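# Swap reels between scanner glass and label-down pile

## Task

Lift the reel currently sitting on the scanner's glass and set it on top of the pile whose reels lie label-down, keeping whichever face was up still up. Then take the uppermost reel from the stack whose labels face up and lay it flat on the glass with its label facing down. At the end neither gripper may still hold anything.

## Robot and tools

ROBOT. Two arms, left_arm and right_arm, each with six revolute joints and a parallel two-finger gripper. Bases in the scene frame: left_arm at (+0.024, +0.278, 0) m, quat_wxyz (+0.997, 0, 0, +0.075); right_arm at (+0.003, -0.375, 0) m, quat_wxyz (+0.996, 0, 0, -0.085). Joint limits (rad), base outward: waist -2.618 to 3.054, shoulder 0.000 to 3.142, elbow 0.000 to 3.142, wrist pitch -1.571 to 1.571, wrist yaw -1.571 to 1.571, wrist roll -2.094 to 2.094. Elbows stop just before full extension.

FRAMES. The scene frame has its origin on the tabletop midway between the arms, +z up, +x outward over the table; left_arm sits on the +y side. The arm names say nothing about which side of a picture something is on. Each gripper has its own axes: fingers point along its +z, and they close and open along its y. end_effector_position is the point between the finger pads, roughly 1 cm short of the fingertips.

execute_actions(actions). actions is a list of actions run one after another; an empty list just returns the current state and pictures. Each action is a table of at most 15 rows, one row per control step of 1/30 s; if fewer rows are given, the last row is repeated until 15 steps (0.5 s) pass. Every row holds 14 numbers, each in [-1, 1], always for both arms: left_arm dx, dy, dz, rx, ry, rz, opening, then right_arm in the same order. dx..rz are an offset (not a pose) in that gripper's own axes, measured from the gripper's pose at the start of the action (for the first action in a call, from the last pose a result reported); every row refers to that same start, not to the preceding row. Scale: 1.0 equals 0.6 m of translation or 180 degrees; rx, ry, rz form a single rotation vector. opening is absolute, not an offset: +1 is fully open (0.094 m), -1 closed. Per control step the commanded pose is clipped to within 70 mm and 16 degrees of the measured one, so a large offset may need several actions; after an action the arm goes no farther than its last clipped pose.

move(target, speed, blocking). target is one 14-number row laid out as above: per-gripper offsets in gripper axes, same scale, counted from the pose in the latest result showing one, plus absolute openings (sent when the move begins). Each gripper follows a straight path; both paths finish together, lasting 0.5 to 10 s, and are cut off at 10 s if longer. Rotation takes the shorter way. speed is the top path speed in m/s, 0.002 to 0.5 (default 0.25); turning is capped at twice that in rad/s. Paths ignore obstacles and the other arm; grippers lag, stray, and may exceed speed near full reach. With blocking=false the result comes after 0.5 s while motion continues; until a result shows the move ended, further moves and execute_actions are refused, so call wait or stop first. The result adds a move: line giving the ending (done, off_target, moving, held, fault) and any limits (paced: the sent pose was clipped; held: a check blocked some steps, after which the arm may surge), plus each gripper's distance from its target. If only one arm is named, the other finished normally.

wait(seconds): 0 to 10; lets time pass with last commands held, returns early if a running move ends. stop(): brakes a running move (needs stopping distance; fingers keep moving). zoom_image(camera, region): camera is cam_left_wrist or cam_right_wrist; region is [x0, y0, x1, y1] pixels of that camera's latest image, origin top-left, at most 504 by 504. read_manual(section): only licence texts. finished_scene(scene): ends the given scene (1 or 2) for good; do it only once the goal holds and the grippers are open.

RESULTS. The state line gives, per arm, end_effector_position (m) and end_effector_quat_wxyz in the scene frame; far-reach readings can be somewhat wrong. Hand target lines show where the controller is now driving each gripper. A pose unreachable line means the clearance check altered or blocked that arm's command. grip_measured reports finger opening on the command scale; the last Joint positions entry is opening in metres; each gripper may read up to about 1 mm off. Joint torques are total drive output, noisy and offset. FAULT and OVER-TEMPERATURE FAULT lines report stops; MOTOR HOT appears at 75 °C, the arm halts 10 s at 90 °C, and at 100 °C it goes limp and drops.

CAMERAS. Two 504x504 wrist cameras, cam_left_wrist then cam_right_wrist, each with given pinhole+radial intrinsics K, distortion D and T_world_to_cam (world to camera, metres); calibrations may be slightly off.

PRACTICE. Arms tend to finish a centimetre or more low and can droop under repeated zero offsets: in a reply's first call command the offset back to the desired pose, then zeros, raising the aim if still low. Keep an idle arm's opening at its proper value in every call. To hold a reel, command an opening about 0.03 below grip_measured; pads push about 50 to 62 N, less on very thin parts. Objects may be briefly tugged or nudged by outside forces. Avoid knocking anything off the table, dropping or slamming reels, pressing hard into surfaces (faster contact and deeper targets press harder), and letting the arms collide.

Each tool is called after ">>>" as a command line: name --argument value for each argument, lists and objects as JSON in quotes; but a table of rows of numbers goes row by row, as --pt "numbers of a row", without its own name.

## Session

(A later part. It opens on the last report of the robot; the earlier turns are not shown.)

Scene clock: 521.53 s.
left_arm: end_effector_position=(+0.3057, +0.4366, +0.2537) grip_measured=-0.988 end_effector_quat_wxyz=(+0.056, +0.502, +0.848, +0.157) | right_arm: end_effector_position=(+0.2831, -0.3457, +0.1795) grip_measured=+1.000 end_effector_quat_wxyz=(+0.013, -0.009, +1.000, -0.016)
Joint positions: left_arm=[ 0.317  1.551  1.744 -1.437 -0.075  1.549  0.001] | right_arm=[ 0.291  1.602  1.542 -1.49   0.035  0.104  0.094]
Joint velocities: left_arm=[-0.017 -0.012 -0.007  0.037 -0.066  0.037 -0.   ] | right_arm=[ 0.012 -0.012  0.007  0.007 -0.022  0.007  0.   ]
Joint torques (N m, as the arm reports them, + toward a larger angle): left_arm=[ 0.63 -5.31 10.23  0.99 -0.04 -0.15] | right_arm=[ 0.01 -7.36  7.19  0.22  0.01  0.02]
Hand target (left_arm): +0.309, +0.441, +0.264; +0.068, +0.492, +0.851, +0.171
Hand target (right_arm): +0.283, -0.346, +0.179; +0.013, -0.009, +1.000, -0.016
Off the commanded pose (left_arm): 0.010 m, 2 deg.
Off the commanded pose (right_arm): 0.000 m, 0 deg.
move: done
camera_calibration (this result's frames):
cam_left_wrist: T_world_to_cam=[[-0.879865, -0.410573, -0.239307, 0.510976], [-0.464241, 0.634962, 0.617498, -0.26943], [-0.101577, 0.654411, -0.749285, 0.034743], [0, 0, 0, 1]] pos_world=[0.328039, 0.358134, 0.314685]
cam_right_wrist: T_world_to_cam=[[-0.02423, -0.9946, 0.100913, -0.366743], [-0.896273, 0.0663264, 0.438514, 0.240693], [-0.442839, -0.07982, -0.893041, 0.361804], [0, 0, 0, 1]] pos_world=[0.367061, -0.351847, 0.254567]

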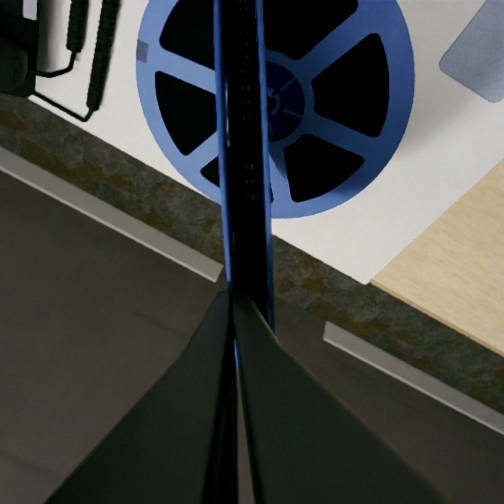

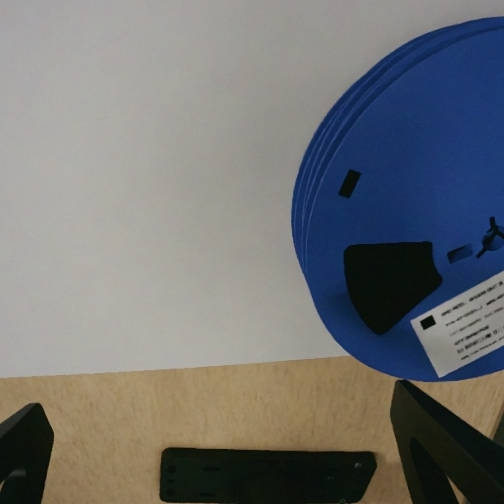

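>>> move --target '[0.007,0.088,0.075,0,0,0,-1,0,0,0,0,0,0,1]' --speed 0.04

Scene clock: 540.13 s.
left_arm: end_effector_position=(+0.3662, +0.4707, +0.2415) grip_measured=-0.989 end_effector_quat_wxyz=(+0.074, +0.501, +0.842, +0.183) | right_arm: end_effector_position=(+0.2831, -0.3457, +0.1795) grip_measured=+1.000 end_effector_quat_wxyz=(+0.013, -0.009, +1.000, -0.016)
Joint positions: left_arm=[ 0.329  1.734  1.865 -1.309 -0.066  1.566  0.001] | right_arm=[ 0.291  1.602  1.542 -1.49   0.035  0.104  0.094]
Joint velocities: left_arm=[-0.017  0.002  0.002 -0.022 -0.037 -0.022 -0.001] | right_arm=[-0.007  0.002  0.002  0.022 -0.051 -0.007  0.   ]
Joint torques (N m, as the arm reports them, + toward a larger angle): left_arm=[ 1.1  -5.07  7.95  0.62 -0.07  0.05] | right_arm=[ 0.03 -7.35  7.13  0.21  0.02  0.03]
Hand target (left_arm): +0.359, +0.474, +0.230; +0.056, +0.502, +0.848, +0.158
Hand target (right_arm): +0.283, -0.346, +0.179; +0.013, -0.009, +1.000, -0.016
Off the commanded pose (left_arm): 0.015 m, 4 deg.
Off the commanded pose (right_arm): 0.000 m, 0 deg.
move: off_target (left_arm)
camera_calibration (this result's frames):
cam_left_wrist: T_world_to_cam=[[-0.86706, -0.396768, -0.301302, 0.579071], [-0.495323, 0.621581, 0.606871, -0.235231], [-0.0535032, 0.675435, -0.735476, -0.0214883], [0, 0, 0, 1]] pos_world=[0.384424, 0.390486, 0.301426]
cam_right_wrist: T_world_to_cam=[[-0.02423, -0.9946, 0.100913, -0.366743], [-0.896273, 0.0663264, 0.438514, 0.240693], [-0.442839, -0.07982, -0.893041, 0.361804], [0, 0, 0, 1]] pos_world=[0.367061, -0.351847, 0.254567]

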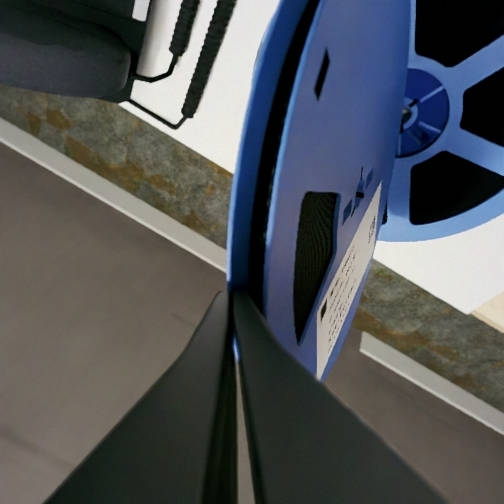

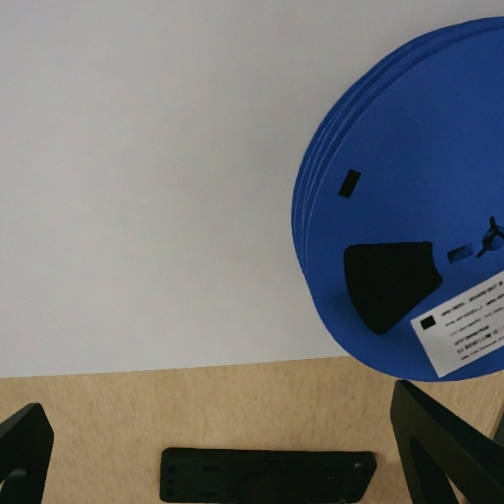

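>>> move --target '[0,0.018,-0.055,0,0,0,-1,0,0,0,0,0,0,1]' --speed 0.04

>>> move --target '[0,0.11,0.03,0,0,0,-1,0,0,0,0,0,0,1]' --speed 0.04

Scene clock: 551.70 s.
left_arm: end_effector_position=(+0.3623, +0.4687, +0.2674) grip_measured=-0.989 end_effector_quat_wxyz=(+0.069, +0.502, +0.844, +0.175) | right_arm: end_effector_position=(+0.2831, -0.3457, +0.1795) grip_measured=+1.000 end_effector_quat_wxyz=(+0.013, -0.009, +1.000, -0.016)
Joint positions: left_arm=[ 0.329  1.789  2.053 -1.462 -0.066  1.566  0.001] | right_arm=[ 0.291  1.602  1.542 -1.49   0.035  0.104  0.094]
Joint velocities: left_arm=[ 0.002  0.002  0.027  0.081  0.066 -0.022 -0.   ] | right_arm=[-0.007 -0.002 -0.007  0.037  0.022 -0.022  0.   ]
Joint torques (N m, as the arm reports them, + toward a larger angle): left_arm=[-0.57 -7.58  9.86  0.89 -0.1  -0.11] | right_arm=[ 0.03 -7.33  7.19  0.2   0.02  0.02]
Hand target (left_arm): +0.364, +0.467, +0.276; +0.074, +0.501, +0.842, +0.184
Hand target (right_arm): +0.283, -0.346, +0.179; +0.013, -0.009, +1.000, -0.016
Off the commanded pose (left_arm): 0.009 m, 1 deg.
Off the commanded pose (right_arm): 0.000 m, 0 deg.
move: done
camera_calibration (this result's frames):
cam_left_wrist: T_world_to_cam=[[-0.872004, -0.39934, -0.283084, 0.580811], [-0.485031, 0.626937, 0.609668, -0.258589], [-0.0659892, 0.668937, -0.740384, 0.00758325], [0, 0, 0, 1]] pos_world=[0.381546, 0.388988, 0.327687]
cam_right_wrist: T_world_to_cam=[[-0.02423, -0.9946, 0.100913, -0.366743], [-0.896273, 0.0663264, 0.438514, 0.240693], [-0.442839, -0.07982, -0.893041, 0.361804], [0, 0, 0, 1]] pos_world=[0.367061, -0.351847, 0.254567]

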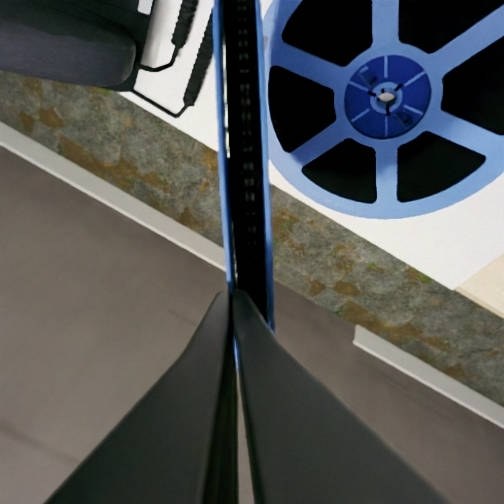

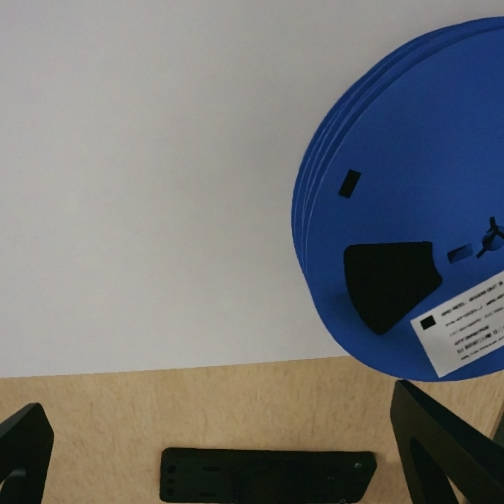

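Scene clock: 553.70 s.
left_arm: end_effector_position=(+0.4209, +0.4992, +0.2625) grip_measured=-0.989 end_effector_quat_wxyz=(+0.071, +0.502, +0.843, +0.179) | right_arm: end_effector_position=(+0.2831, -0.3457, +0.1795) grip_measured=+1.000 end_effector_quat_wxyz=(+0.013, -0.009, +1.000, -0.016)
Joint positions: left_arm=[ 0.329  2.124  2.519 -1.582 -0.066  1.566  0.001] | right_arm=[ 0.291  1.602  1.542 -1.49   0.035  0.104  0.094]
Joint velocities: left_arm=[-0.007  0.007 -0.007 -0.022  0.022  0.007 -0.   ] | right_arm=[-0.007  0.002 -0.007 -0.022 -0.007 -0.007  0.   ]
Joint torques (N m, as the arm reports them, + toward a larger angle): left_arm=[  0.26 -10.58   9.52   1.    -0.06   0.04] | right_arm=[ 0.05 -7.32  7.16  0.22  0.02  0.03]
Hand target (left_arm): +0.421, +0.501, +0.275; +0.080, +0.501, +0.840, +0.194
Hand target (right_arm): +0.283, -0.346, +0.179; +0.013, -0.009, +1.000, -0.016
Off the commanded pose (left_arm): 0.012 m, 1 deg.
Off the commanded pose (right_arm): 0.000 m, 0 deg.
joint sent to its limit (left arm) — the command would take joint 4 (wrist pitch) past its lower limit, so that joint was sent only as far as its limit.
move: off_target (left_arm)
camera_calibration (this result's frames):
cam_left_wrist: T_world_to_cam=[[-0.869768, -0.398177, -0.291477, 0.64345], [-0.489771, 0.62447, 0.608409, -0.242756], [-0.0602354, 0.671931, -0.73816, -0.017064], [0, 0, 0, 1]] pos_world=[0.43973, 0.419267, 0.32265]
cam_right_wrist: T_world_to_cam=[[-0.02423, -0.9946, 0.100913, -0.366743], [-0.896273, 0.0663264, 0.438514, 0.240693], [-0.442839, -0.07982, -0.893041, 0.361804], [0, 0, 0, 1]] pos_world=[0.367061, -0.351847, 0.254567]

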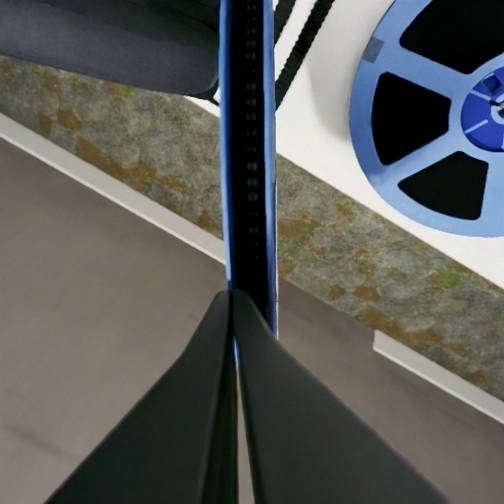

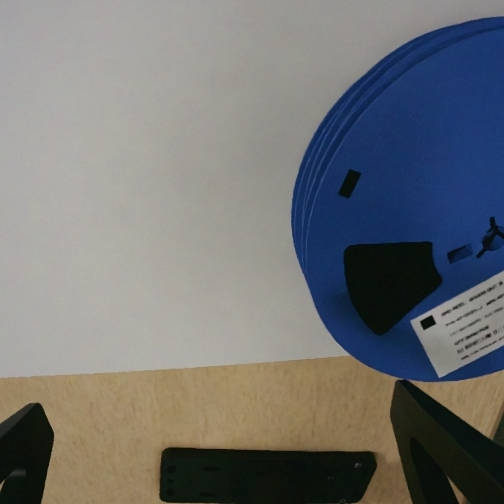

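>>> move --target '[0.018,-0.118,-0.05,0,0,0,-1,0,0,0,0,0,0,1]' --speed 0.04

Scene clock: 567.50 s.
left_arm: end_effector_position=(+0.3489, +0.4690, +0.2533) grip_measured=-0.989 end_effector_quat_wxyz=(+0.056, +0.504, +0.847, +0.159) | right_arm: end_effector_position=(+0.2831, -0.3457, +0.1795) grip_measured=+1.000 end_effector_quat_wxyz=(+0.013, -0.009, +1.000, -0.016)
Joint positions: left_arm=[ 0.346  1.757  1.967 -1.448 -0.066  1.582  0.001] | right_arm=[ 0.291  1.602  1.542 -1.49   0.035  0.104  0.094]
Joint velocities: left_arm=[-0.002 -0.007  0.007 -0.007  0.051  0.051 -0.001] | right_arm=[-0.002 -0.002 -0.007  0.007 -0.066 -0.022  0.   ]
Joint torques (N m, as the arm reports them, + toward a larger angle): left_arm=[ 0.68 -9.81  5.79  1.22  0.01  0.06] | right_arm=[ 0.06 -7.31  7.19  0.2   0.02  0.01]
Hand target (left_arm): +0.349, +0.471, +0.264; +0.071, +0.502, +0.843, +0.179
Hand target (right_arm): +0.283, -0.346, +0.179; +0.013, -0.009, +1.000, -0.016
Off the commanded pose (left_arm): 0.011 m, 3 deg.
Off the commanded pose (right_arm): 0.000 m, 0 deg.
move: off_target (left_arm)
camera_calibration (this result's frames):
cam_left_wrist: T_world_to_cam=[[-0.881449, -0.405502, -0.242106, 0.561077], [-0.46215, 0.63499, 0.619036, -0.270841], [-0.0972854, 0.657538, -0.747114, 0.014038], [0, 0, 0, 1]] pos_world=[0.370758, 0.390269, 0.313988]
cam_right_wrist: T_world_to_cam=[[-0.02423, -0.9946, 0.100913, -0.366743], [-0.896273, 0.0663264, 0.438514, 0.240693], [-0.442839, -0.07982, -0.893041, 0.361804], [0, 0, 0, 1]] pos_world=[0.367061, -0.351847, 0.254567]

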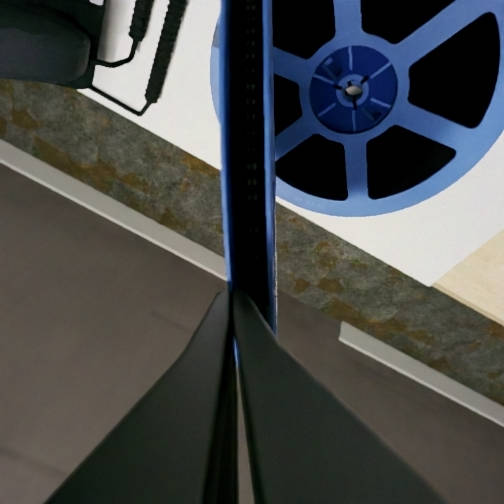

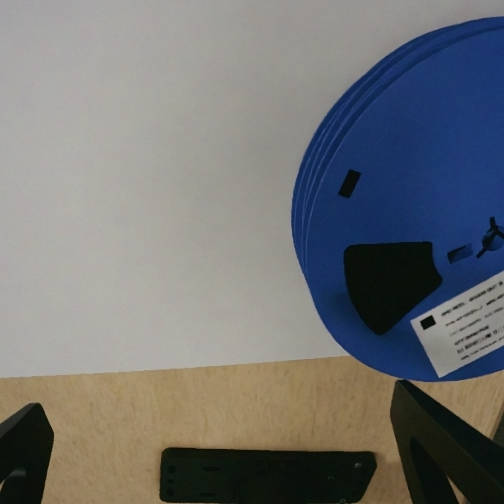

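>>> move --target '[-0.023,-0.12,0.05,-0.12,0,0,-1,0,0,0,0,0,0,1]' --speed 0.04

Scene clock: 578.83 s.
left_arm: end_effector_position=(+0.3004, +0.4360, +0.1961) grip_measured=-0.989 end_effector_quat_wxyz=(+0.139, +0.486, +0.808, +0.304) | right_arm: end_effector_position=(+0.2831, -0.3457, +0.1795) grip_measured=+1.000 end_effector_quat_wxyz=(+0.013, -0.009, +1.000, -0.016)
Joint positions: left_arm=[ 0.32   1.151  1.028 -0.771 -0.081  1.582  0.001] | right_arm=[ 0.291  1.602  1.542 -1.49   0.035  0.104  0.094]
Joint velocities: left_arm=[ 0.007 -0.012 -0.002  0.007 -0.11   0.037  0.   ] | right_arm=[-0.012  0.007  0.007 -0.022 -0.037  0.007  0.   ]
Joint torques (N m, as the arm reports them, + toward a larger angle): left_arm=[-0.76 -4.12  6.41  1.72 -0.06 -0.03] | right_arm=[ 0.03 -7.31  7.17  0.21  0.03  0.01]
Hand target (left_arm): +0.303, +0.433, +0.200; +0.149, +0.488, +0.801, +0.314
Hand target (right_arm): +0.283, -0.346, +0.179; +0.013, -0.009, +1.000, -0.016
Off the commanded pose (left_arm): 0.007 m, 2 deg.
Off the commanded pose (right_arm): 0.000 m, 0 deg.
move: done
camera_calibration (this result's frames):
cam_left_wrist: T_world_to_cam=[[-0.768294, -0.319997, -0.55437, 0.481033], [-0.628136, 0.543553, 0.556772, -0.134961], [0.123164, 0.775984, -0.61861, -0.15481], [0, 0, 0, 1]] pos_world=[0.303868, 0.347417, 0.246046]
cam_right_wrist: T_world_to_cam=[[-0.02423, -0.9946, 0.100913, -0.366743], [-0.896273, 0.0663264, 0.438514, 0.240693], [-0.442839, -0.07982, -0.893041, 0.361804], [0, 0, 0, 1]] pos_world=[0.367061, -0.351847, 0.254567]

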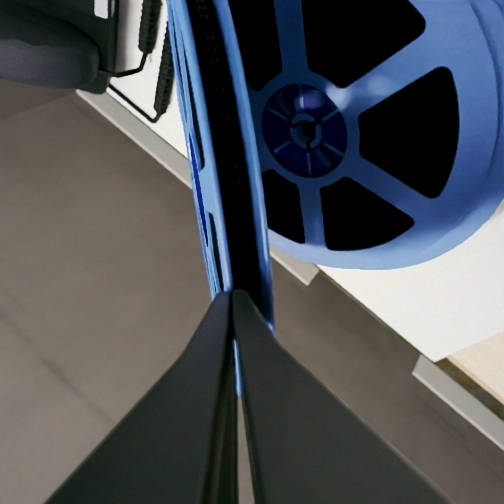

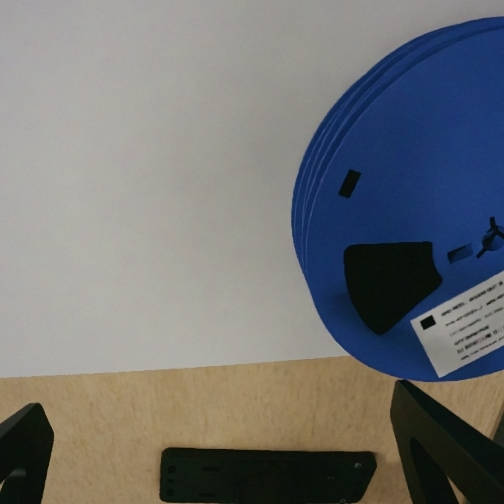

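>>> move --target '[-0.025,-0.143,0.098,-0.07,0,0,-1,0,0,0,0,0,0,1]' --speed 0.04

Scene clock: 589.87 s.
left_arm: end_effector_position=(+0.2784, +0.4174, +0.0906) grip_measured=-0.995 end_effector_quat_wxyz=(+0.186, +0.474, +0.773, +0.380) | right_arm: end_effector_position=(+0.2831, -0.3457, +0.1795) grip_measured=+1.000 end_effector_quat_wxyz=(+0.013, -0.009, +1.000, -0.016)
Joint positions: left_arm=[ 0.286  0.925  0.366 -0.144 -0.098  1.582  0.   ] | right_arm=[ 0.291  1.602  1.542 -1.49   0.035  0.104  0.094]
Joint velocities: left_arm=[ 0.002  0.002  0.012 -0.051 -0.066  0.022 -0.001] | right_arm=[ 0.002  0.002  0.002 -0.037  0.007  0.022  0.   ]
Joint torques (N m, as the arm reports them, + toward a larger angle): left_arm=[-0.65 -2.6   6.82  1.88 -0.16 -0.09] | right_arm=[ 0.07 -7.32  7.15  0.21  0.01  0.02]
Hand target (left_arm): +0.279, +0.417, +0.095; +0.192, +0.470, +0.768, +0.390
Hand target (right_arm): +0.283, -0.346, +0.179; +0.013, -0.009, +1.000, -0.016
Off the commanded pose (left_arm): 0.006 m, 2 deg.
Off the commanded pose (right_arm): 0.000 m, 0 deg.
move: done
camera_calibration (this result's frames):
cam_left_wrist: T_world_to_cam=[[-0.669242, -0.244925, -0.701518, 0.35413], [-0.704913, 0.507835, 0.495178, -0.0380519], [0.234973, 0.825903, -0.512515, -0.264472], [0, 0, 0, 1]] pos_world=[0.27232, 0.324488, 0.131725]
cam_right_wrist: T_world_to_cam=[[-0.02423, -0.9946, 0.100913, -0.366743], [-0.896273, 0.0663264, 0.438514, 0.240693], [-0.442839, -0.07982, -0.893041, 0.361804], [0, 0, 0, 1]] pos_world=[0.367061, -0.351847, 0.254567]

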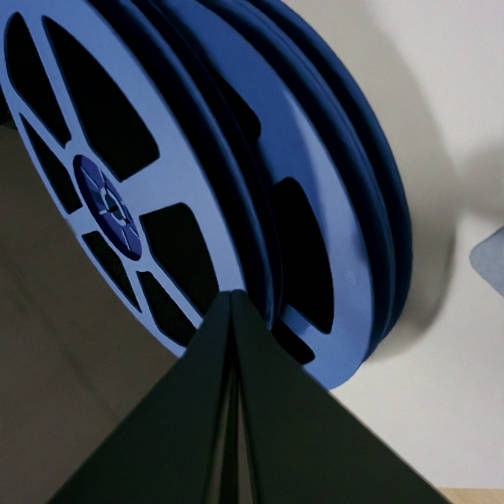

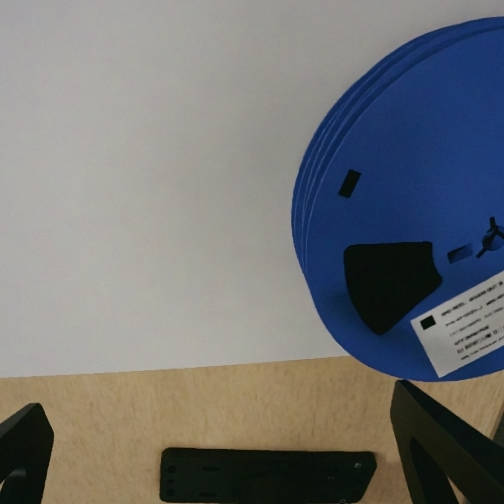

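>>> move --target '[0,0.13,-0.16,0.22,0,0,-0.9,0,0,0,0,0,0,1]'

Scene clock: 596.33 s.
left_arm: end_effector_position=(+0.2581, +0.3999, +0.2076) grip_measured=-0.902 end_effector_quat_wxyz=(+0.009, +0.503, +0.858, +0.099) | right_arm: end_effector_position=(+0.2831, -0.3457, +0.1795) grip_measured=+1.000 end_effector_quat_wxyz=(+0.013, -0.009, +1.000, -0.016)
Joint positions: left_arm=[ 0.256  1.418  1.467 -1.449 -0.103  1.475  0.005] | right_arm=[ 0.291  1.602  1.542 -1.49   0.035  0.104  0.094]
Joint velocities: left_arm=[-0.012 -0.002  0.007  0.022 -0.051  0.022  0.001] | right_arm=[-0.007 -0.007 -0.002  0.081  0.007 -0.007  0.   ]
Joint torques (N m, as the arm reports them, + toward a larger angle): left_arm=[-0.65 -3.55  9.58  0.43  0.02 -0.15] | right_arm=[ 0.02 -7.33  7.15  0.21  0.02  0.01]
Hand target (left_arm): +0.260, +0.396, +0.212; +0.015, +0.503, +0.859, +0.095
Hand target (right_arm): +0.283, -0.346, +0.179; +0.013, -0.009, +1.000, -0.016
Off the commanded pose (left_arm): 0.006 m, 1 deg.
Off the commanded pose (right_arm): 0.000 m, 0 deg.
move: done
camera_calibration (this result's frames):
cam_left_wrist: T_world_to_cam=[[-0.895894, -0.434594, -0.0922055, 0.426217], [-0.387399, 0.662607, 0.640994, -0.275548], [-0.217477, 0.609983, -0.761987, 0.0696656], [0, 0, 0, 1]] pos_world=[0.290248, 0.325317, 0.269009]
cam_right_wrist: T_world_to_cam=[[-0.02423, -0.9946, 0.100913, -0.366743], [-0.896273, 0.0663264, 0.438514, 0.240693], [-0.442839, -0.07982, -0.893041, 0.361804], [0, 0, 0, 1]] pos_world=[0.367061, -0.351847, 0.254567]

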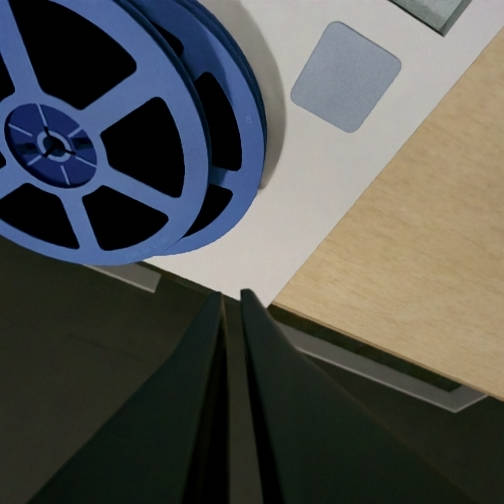

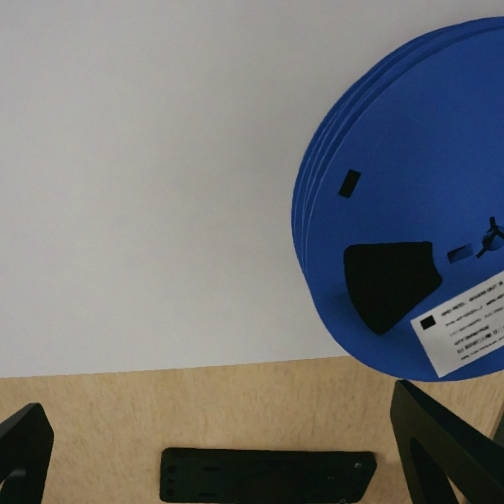

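>>> move --target '[0.018,0.18,0.2,0.04,0,0,-0.9,0,0,0,0,0,0,1]'

Scene clock: 611.03 s.
left_arm: end_effector_position=(+0.3548, +0.4782, +0.1011) grip_measured=-0.902 end_effector_quat_wxyz=(-0.038, +0.501, +0.864, +0.034) | right_arm: end_effector_position=(+0.2831, -0.3457, +0.1795) grip_measured=+1.000 end_effector_quat_wxyz=(+0.013, -0.009, +1.000, -0.016)
Joint positions: left_arm=[ 0.344  2.     1.72  -1.272 -0.1    1.547  0.005] | right_arm=[ 0.291  1.602  1.542 -1.49   0.035  0.104  0.094]
Joint velocities: left_arm=[-0.002 -0.022 -0.007  0.022  0.007 -0.051 -0.001] | right_arm=[-0.002 -0.002 -0.002 -0.037  0.022 -0.007  0.   ]
Joint torques (N m, as the arm reports them, + toward a larger angle): left_arm=[  0.48 -10.53   9.59   0.3    0.03   0.09] | right_arm=[-0.02 -7.37  7.17  0.22  0.01  0.01]
Hand target (left_arm): +0.360, +0.481, +0.112; -0.022, +0.502, +0.863, +0.046
Hand target (right_arm): +0.283, -0.346, +0.179; +0.013, -0.009, +1.000, -0.016
Off the commanded pose (left_arm): 0.011 m, 2 deg.
Off the commanded pose (right_arm): 0.000 m, 0 deg.
move: off_target (left_arm)
camera_calibration (this result's frames):
cam_left_wrist: T_world_to_cam=[[-0.890208, -0.450605, 0.0669682, 0.526623], [-0.305227, 0.699099, 0.646605, -0.268851], [-0.338181, 0.555172, -0.75988, 0.0305214], [0, 0, 0, 1]] pos_world=[0.397065, 0.408307, 0.161766]
cam_right_wrist: T_world_to_cam=[[-0.02423, -0.9946, 0.100913, -0.366743], [-0.896273, 0.0663264, 0.438514, 0.240693], [-0.442839, -0.07982, -0.893041, 0.361804], [0, 0, 0, 1]] pos_world=[0.367061, -0.351847, 0.254567]

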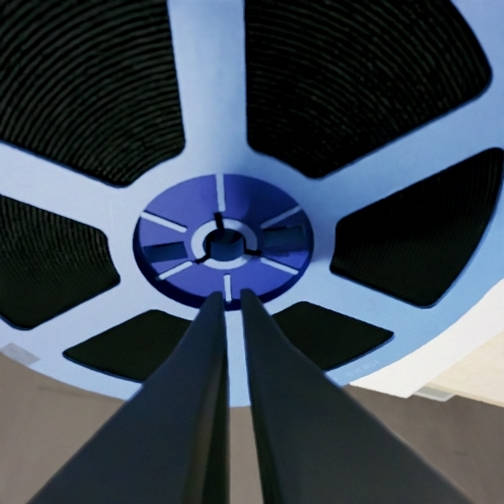

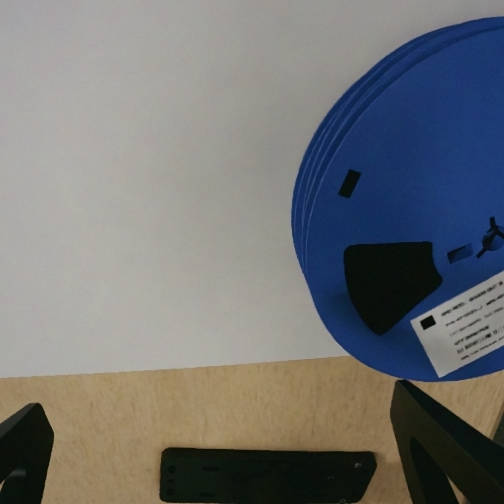

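>>> execute_actions --actions '[[[-0.022,0,0,0,0,0,-0.9,0,0,0,0,0,0,1]],[[-0.014,0,0.035,0,0,0,-0.9,0,0,0,0,0,0,1]],[[0,0,0,0,0,0,-0.9,0,0,0,0,0,0,1]]]'

Scene clock: 618.33 s.
left_arm: end_effector_position=(+0.3613, +0.4652, +0.0835) grip_measured=-0.902 end_effector_quat_wxyz=(-0.039, +0.506, +0.861, +0.032) | right_arm: end_effector_position=(+0.2831, -0.3457, +0.1795) grip_measured=+1.000 end_effector_quat_wxyz=(+0.013, -0.009, +1.000, -0.016)
Joint positions: left_arm=[ 0.306  2.01   1.665 -1.215 -0.102  1.519  0.005] | right_arm=[ 0.291  1.602  1.542 -1.49   0.035  0.104  0.094]
Joint velocities: left_arm=[ 0.002  0.002 -0.022 -0.022  0.051 -0.095 -0.   ] | right_arm=[0.002 0.012 0.002 0.051 0.007 0.037 0.   ]
Joint torques (N m, as the arm reports them, + toward a larger angle): left_arm=[ 0.02 -9.71  6.78  0.32 -0.1  -0.03] | right_arm=[ 0.   -7.31  7.19  0.2   0.01  0.02]
Hand target (left_arm): +0.361, +0.465, +0.084; -0.039, +0.506, +0.861, +0.032
Hand target (right_arm): +0.283, -0.346, +0.179; +0.013, -0.009, +1.000, -0.016
Off the commanded pose (left_arm): 0.000 m, 0 deg.
Off the commanded pose (right_arm): 0.000 m, 0 deg.
camera_calibration (this result's frames):
cam_left_wrist: T_world_to_cam=[[-0.894311, -0.441535, 0.0724822, 0.524536], [-0.294687, 0.703111, 0.647143, -0.252125], [-0.3367, 0.557388, -0.758915, 0.0250278], [0, 0, 0, 1]] pos_world=[0.403227, 0.394922, 0.144135]
cam_right_wrist: T_world_to_cam=[[-0.02423, -0.9946, 0.100913, -0.366743], [-0.896273, 0.0663264, 0.438514, 0.240693], [-0.442839, -0.07982, -0.893041, 0.361804], [0, 0, 0, 1]] pos_world=[0.367061, -0.351847, 0.254567]

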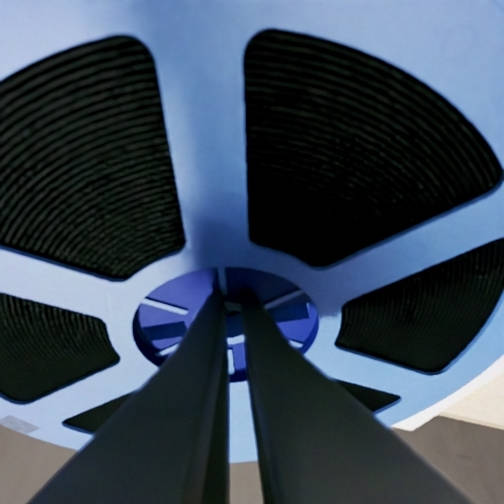

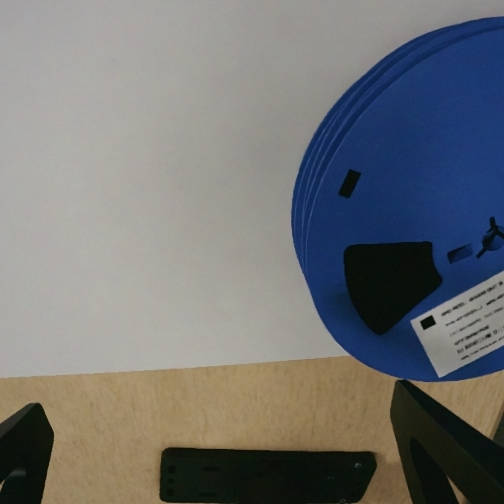

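In pocket. Drag toward base.

>>> move --target '[0,-0.082,0.0,0,0,0,-0.9,0,0,0,0,0,0,1]' --speed 0.03

>>> move --target '[0,0.005,-0.2,0,0,0,-0.9,0,0,0,0,0,0,1]'

Scene clock: 624.00 s.
left_arm: end_effector_position=(+0.3284, +0.4490, +0.0831) grip_measured=-0.902 end_effector_quat_wxyz=(-0.031, +0.505, +0.861, +0.045) | right_arm: end_effector_position=(+0.2831, -0.3457, +0.1795) grip_measured=+1.000 end_effector_quat_wxyz=(+0.013, -0.009, +1.000, -0.016)
Joint positions: left_arm=[ 0.306  1.841  1.431 -1.121 -0.102  1.519  0.005] | right_arm=[ 0.291  1.602  1.542 -1.49   0.035  0.104  0.094]
Joint velocities: left_arm=[-0.022 -0.017 -0.012  0.051 -0.037 -0.007 -0.001] | right_arm=[-0.002  0.017 -0.002  0.007 -0.007  0.007  0.   ]
Joint torques (N m, as the arm reports them, + toward a larger angle): left_arm=[-0.42 -9.47  4.35  0.13 -0.09 -0.09] | right_arm=[ 0.03 -7.31  7.17  0.22  0.01  0.03]
Hand target (left_arm): +0.319, +0.442, +0.082; -0.039, +0.506, +0.861, +0.032
Hand target (right_arm): +0.283, -0.346, +0.179; +0.013, -0.009, +1.000, -0.016
Off the commanded pose (left_arm): 0.013 m, 2 deg.
Off the commanded pose (right_arm): 0.000 m, 0 deg.
move: off_target (left_arm)
camera_calibration (this result's frames):
cam_left_wrist: T_world_to_cam=[[-0.895836, -0.442284, 0.0431588, 0.491196], [-0.311764, 0.694723, 0.6482, -0.240878], [-0.316672, 0.567225, -0.760246, 0.0117299], [0, 0, 0, 1]] pos_world=[0.368649, 0.377938, 0.143855]
cam_right_wrist: T_world_to_cam=[[-0.02423, -0.9946, 0.100913, -0.366743], [-0.896273, 0.0663264, 0.438514, 0.240693], [-0.442839, -0.07982, -0.893041, 0.361804], [0, 0, 0, 1]] pos_world=[0.367061, -0.351847, 0.254567]

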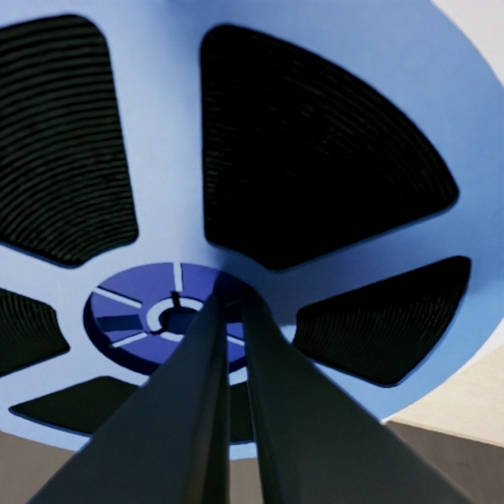

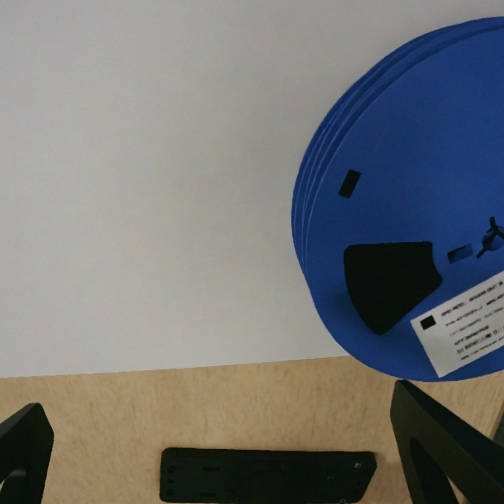

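Scene clock: 625.20 s.
left_arm: end_effector_position=(+0.3321, +0.4379, +0.1989) grip_measured=-0.902 end_effector_quat_wxyz=(-0.024, +0.506, +0.860, +0.054) | right_arm: end_effector_position=(+0.2831, -0.3457, +0.1795) grip_measured=+1.000 end_effector_quat_wxyz=(+0.013, -0.009, +1.000, -0.016)
Joint positions: left_arm=[ 0.272  1.842  1.895 -1.564 -0.102  1.489  0.005] | right_arm=[ 0.291  1.602  1.542 -1.49   0.035  0.104  0.094]
Joint velocities: left_arm=[-0.017 -0.002 -0.017 -0.007  0.022 -0.037  0.   ] | right_arm=[-0.002 -0.007 -0.002 -0.081  0.051 -0.051  0.   ]
Joint torques (N m, as the arm reports them, + toward a larger angle): left_arm=[-0.55 -7.85  8.17  0.18 -0.12 -0.11] | right_arm=[ 0.03 -7.36  7.17  0.2   0.02  0.03]
Hand target (left_arm): +0.331, +0.435, +0.202; -0.027, +0.505, +0.861, +0.051
Hand target (right_arm): +0.283, -0.346, +0.179; +0.013, -0.009, +1.000, -0.016
Off the commanded pose (left_arm): 0.004 m, 1 deg.
Off the commanded pose (right_arm): 0.000 m, 0 deg.
joint sent to its limit (left arm) — the command would take joint 4 (wrist pitch) past its lower limit, so that joint was sent only as far as its limit.
move: done
camera_calibration (this result's frames):
cam_left_wrist: T_world_to_cam=[[-0.898449, -0.438623, 0.020006, 0.488506], [-0.322726, 0.690575, 0.647266, -0.301414], [-0.297721, 0.575079, -0.762001, 0.097918], [0, 0, 0, 1]] pos_world=[0.370776, 0.366109, 0.259936]
cam_right_wrist: T_world_to_cam=[[-0.02423, -0.9946, 0.100913, -0.366743], [-0.896273, 0.0663264, 0.438514, 0.240693], [-0.442839, -0.07982, -0.893041, 0.361804], [0, 0, 0, 1]] pos_world=[0.367061, -0.351847, 0.254567]

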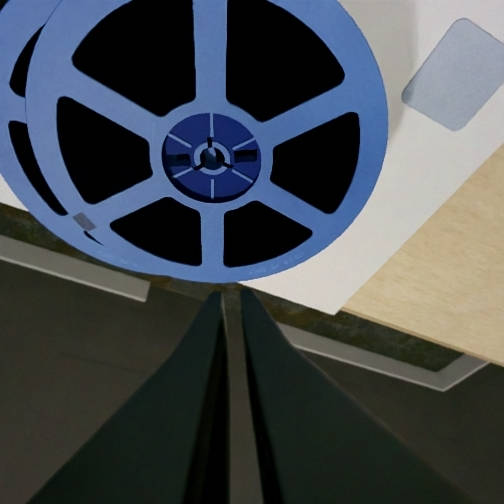

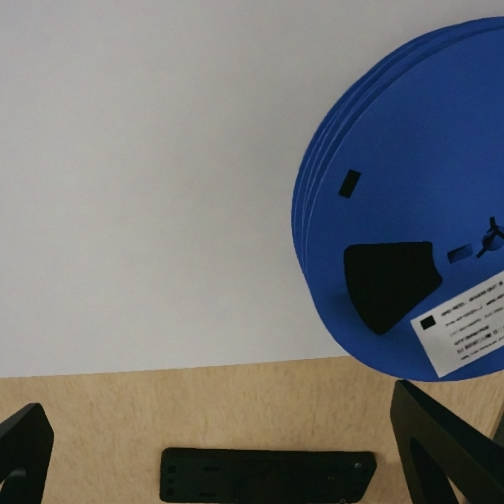

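>>> move --target '[-0.05,0.08,0,0,0,0,-0.9,0,0,0,0,0,0,1]'

Scene clock: 635.37 s.
left_arm: end_effector_position=(+0.3859, +0.4343, +0.1907) grip_measured=-0.902 end_effector_quat_wxyz=(-0.014, +0.511, +0.857, +0.064) | right_arm: end_effector_position=(+0.2831, -0.3457, +0.1795) grip_measured=+1.000 end_effector_quat_wxyz=(+0.013, -0.009, +1.000, -0.016)
Joint positions: left_arm=[ 0.208  2.021  2.109 -1.576 -0.102  1.439  0.005] | right_arm=[ 0.291  1.602  1.542 -1.49   0.035  0.104  0.094]
Joint velocities: left_arm=[ 0.007  0.017 -0.002  0.051  0.081 -0.022 -0.002] | right_arm=[-0.002 -0.002  0.002 -0.022  0.007  0.066  0.   ]
Joint torques (N m, as the arm reports them, + toward a larger angle): left_arm=[-0.12 -9.77  9.34  0.36 -0.14 -0.14] | right_arm=[ 0.01 -7.31  7.19  0.2   0.01  0.03]
Hand target (left_arm): +0.388, +0.435, +0.199; -0.009, +0.507, +0.859, +0.074
Hand target (right_arm): +0.283, -0.346, +0.179; +0.013, -0.009, +1.000, -0.016
Off the commanded pose (left_arm): 0.009 m, 2 deg.
Off the commanded pose (right_arm): 0.000 m, 0 deg.
joint sent to its limit (left arm) — the command would take joint 4 (wrist pitch) past its lower limit, so that joint was sent only as far as its limit.
move: done
camera_calibration (this result's frames):
cam_left_wrist: T_world_to_cam=[[-0.904723, -0.425943, -0.00697009, 0.53749], [-0.330099, 0.690617, 0.643493, -0.272793], [-0.269277, 0.584483, -0.765421, 0.0952983], [0, 0, 0, 1]] pos_world=[0.421892, 0.361635, 0.25223]
cam_right_wrist: T_world_to_cam=[[-0.02423, -0.9946, 0.100913, -0.366743], [-0.896273, 0.0663264, 0.438514, 0.240693], [-0.442839, -0.07982, -0.893041, 0.361804], [0, 0, 0, 1]] pos_world=[0.367061, -0.351847, 0.254567]

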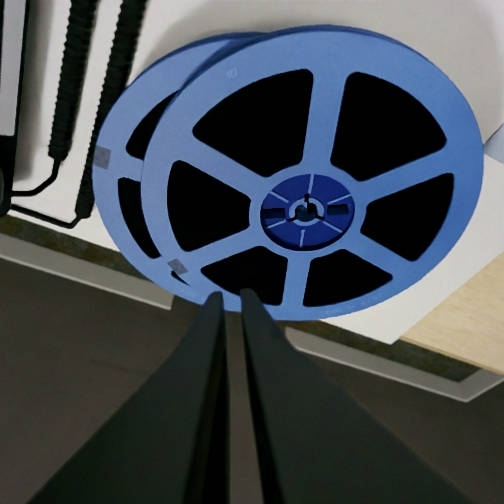

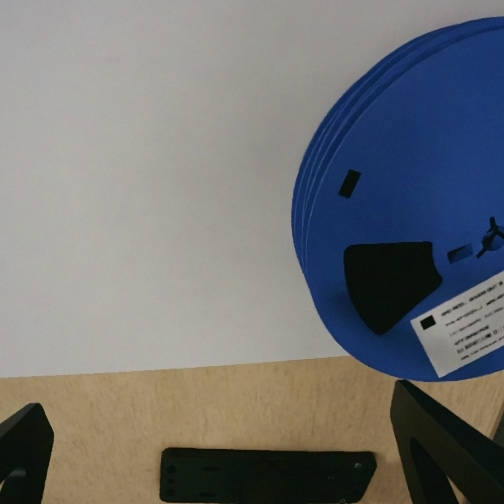

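>>> move --target '[0.055,0.165,0.17,0,0,0,-0.9,0,0,0,0,0,0,1]'

Scene clock: 645.27 s.
left_arm: end_effector_position=(+0.4628, +0.5242, +0.1008) grip_measured=-0.902 end_effector_quat_wxyz=(-0.016, +0.508, +0.858, +0.069) | right_arm: end_effector_position=(+0.2831, -0.3457, +0.1795) grip_measured=+1.000 end_effector_quat_wxyz=(+0.013, -0.009, +1.000, -0.016)
Joint positions: left_arm=[ 0.322  2.555  2.648 -1.563 -0.102  1.547  0.005] | right_arm=[ 0.291  1.602  1.542 -1.49   0.035  0.104  0.094]
Joint velocities: left_arm=[-0.002  0.012 -0.007 -0.066  0.081 -0.022  0.001] | right_arm=[-0.017 -0.012 -0.017 -0.007 -0.022 -0.095  0.   ]
Joint torques (N m, as the arm reports them, + toward a larger angle): left_arm=[  0.37 -12.8    9.31   0.29   0.02   0.08] | right_arm=[ 0.09 -7.32  7.19  0.21  0.02  0.01]
Hand target (left_arm): +0.462, +0.523, +0.103; -0.012, +0.511, +0.857, +0.065
Hand target (right_arm): +0.283, -0.346, +0.179; +0.013, -0.009, +1.000, -0.016
Off the commanded pose (left_arm): 0.003 m, 1 deg.
Off the commanded pose (right_arm): 0.000 m, 0 deg.
joint sent to its limit (left arm) — the command would take joint 4 (wrist pitch) past its lower limit, so that joint was sent only as far as its limit.
move: done
camera_calibration (this result's frames):
cam_left_wrist: T_world_to_cam=[[-0.901808, -0.431893, -0.0145482, 0.647253], [-0.336467, 0.680634, 0.650789, -0.244141], [-0.271169, 0.591782, -0.759119, -0.00895208], [0, 0, 0, 1]] pos_world=[0.499124, 0.451012, 0.161505]
cam_right_wrist: T_world_to_cam=[[-0.02423, -0.9946, 0.100913, -0.366743], [-0.896273, 0.0663264, 0.438514, 0.240693], [-0.442839, -0.07982, -0.893041, 0.361804], [0, 0, 0, 1]] pos_world=[0.367061, -0.351847, 0.254567]

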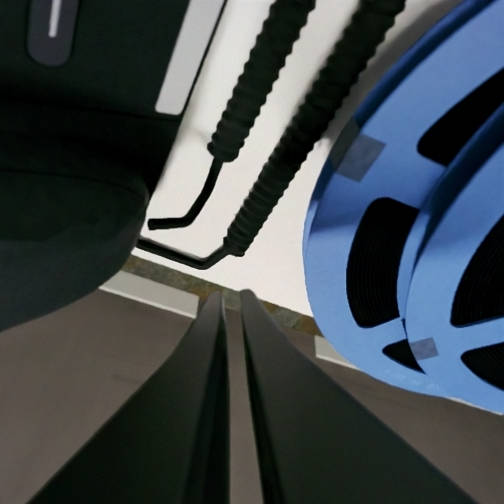

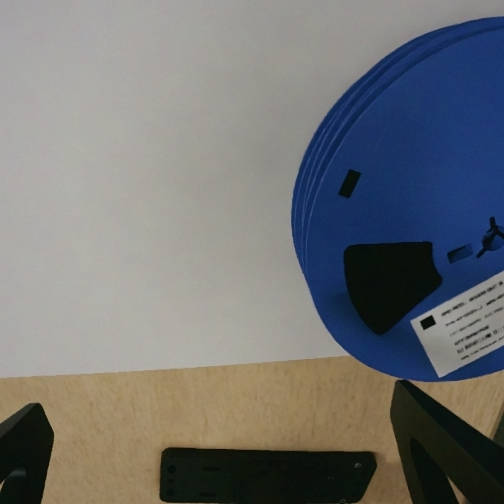

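>>> move --target '[-0.025,-0.005,0.05,0,0,0,-0.9,0,0,0,0,0,0,1]' --speed 0.06

Scene clock: 654.50 s.
left_arm: end_effector_position=(+0.4658, +0.5163, +0.0582) grip_measured=-0.902 end_effector_quat_wxyz=(-0.024, +0.511, +0.858, +0.056) | right_arm: end_effector_position=(+0.2831, -0.3457, +0.1795) grip_measured=+1.000 end_effector_quat_wxyz=(+0.013, -0.009, +1.000, -0.016)
Joint positions: left_arm=[ 0.306  2.522  2.415 -1.394 -0.102  1.534  0.005] | right_arm=[ 0.291  1.602  1.542 -1.49   0.035  0.104  0.094]
Joint velocities: left_arm=[-0.002 -0.007 -0.022 -0.007 -0.022 -0.066  0.   ] | right_arm=[ 0.007 -0.007  0.002  0.022  0.007  0.007  0.   ]
Joint torques (N m, as the arm reports them, + toward a larger angle): left_arm=[ -0.42 -15.84   5.37   0.54  -0.12  -0.14] | right_arm=[ 0.03 -7.35  7.14  0.22  0.02  0.02]
Hand target (left_arm): +0.469, +0.515, +0.069; -0.017, +0.508, +0.858, +0.069
Hand target (right_arm): +0.283, -0.346, +0.179; +0.013, -0.009, +1.000, -0.016
Off the commanded pose (left_arm): 0.012 m, 2 deg.
Off the commanded pose (right_arm): 0.000 m, 0 deg.
move: off_target (left_arm)
camera_calibration (this result's frames):
cam_left_wrist: T_world_to_cam=[[-0.903313, -0.428679, 0.0161128, 0.643164], [-0.316521, 0.691386, 0.649461, -0.224771], [-0.289551, 0.581567, -0.760224, -0.02189], [0, 0, 0, 1]] pos_world=[0.503495, 0.443845, 0.118975]
cam_right_wrist: T_world_to_cam=[[-0.02423, -0.9946, 0.100913, -0.366743], [-0.896273, 0.0663264, 0.438514, 0.240693], [-0.442839, -0.07982, -0.893041, 0.361804], [0, 0, 0, 1]] pos_world=[0.367061, -0.351847, 0.254567]

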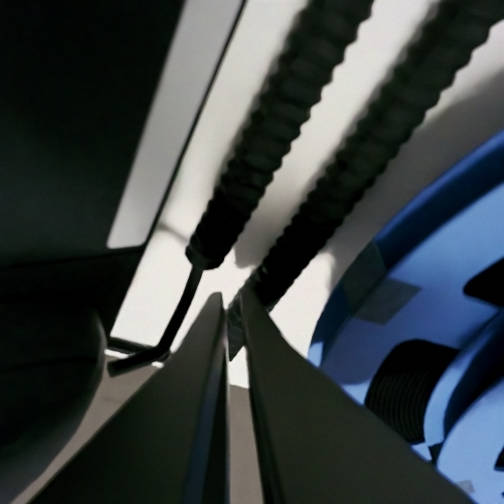

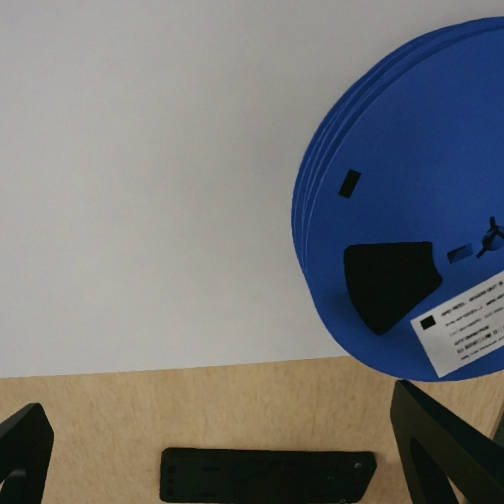

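>>> move --target '[0,-0.075,-0.022,0,0,0,-0.9,0,0,0,0,0,0,1]' --speed 0.03

Scene clock: 661.13 s.
left_arm: end_effector_position=(+0.4283, +0.4981, +0.0593) grip_measured=-0.902 end_effector_quat_wxyz=(-0.027, +0.511, +0.858, +0.053) | right_arm: end_effector_position=(+0.2831, -0.3457, +0.1795) grip_measured=+1.000 end_effector_quat_wxyz=(+0.013, -0.009, +1.000, -0.016)
Joint positions: left_arm=[ 0.306  2.287  2.002 -1.225 -0.103  1.534  0.005] | right_arm=[ 0.291  1.602  1.542 -1.49   0.035  0.104  0.094]
Joint velocities: left_arm=[-0.002 -0.007  0.007 -0.066  0.007 -0.051 -0.   ] | right_arm=[-0.002  0.017  0.002  0.066 -0.022  0.007  0.   ]
Joint torques (N m, as the arm reports them, + toward a larger angle): left_arm=[ -0.43 -14.26   5.26   0.35  -0.09  -0.1 ] | right_arm=[ 0.01 -7.29  7.19  0.2   0.01  0.01]
Hand target (left_arm): +0.426, +0.494, +0.068; -0.024, +0.511, +0.858, +0.056
Hand target (right_arm): +0.283, -0.346, +0.179; +0.013, -0.009, +1.000, -0.016
Off the commanded pose (left_arm): 0.010 m, 0 deg.
Off the commanded pose (right_arm): 0.000 m, 0 deg.
move: done
camera_calibration (this result's frames):
cam_left_wrist: T_world_to_cam=[[-0.903127, -0.428695, 0.0241364, 0.60099], [-0.311572, 0.69299, 0.650145, -0.227746], [-0.29544, 0.579643, -0.759427, -0.0179112], [0, 0, 0, 1]] pos_world=[0.466519, 0.425849, 0.11996]
cam_right_wrist: T_world_to_cam=[[-0.02423, -0.9946, 0.100913, -0.366743], [-0.896273, 0.0663264, 0.438514, 0.240693], [-0.442839, -0.07982, -0.893041, 0.361804], [0, 0, 0, 1]] pos_world=[0.367061, -0.351847, 0.254567]

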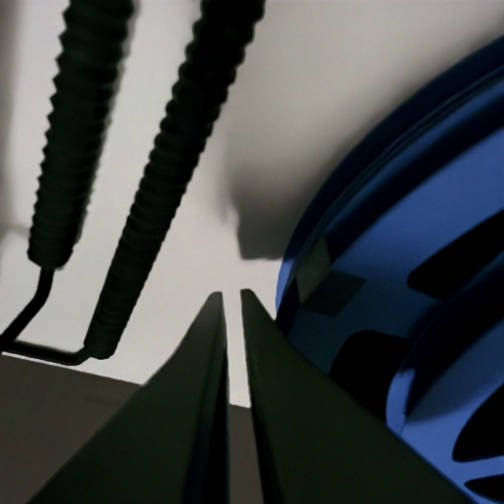

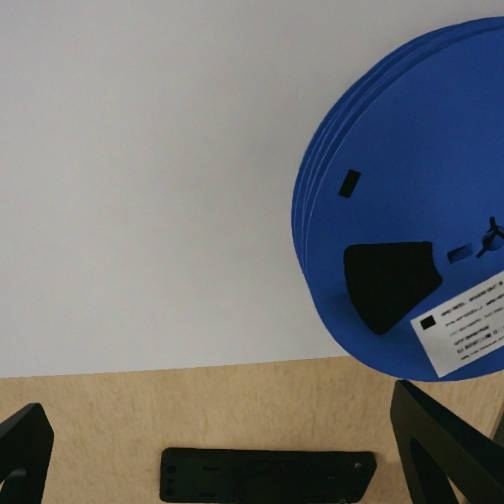

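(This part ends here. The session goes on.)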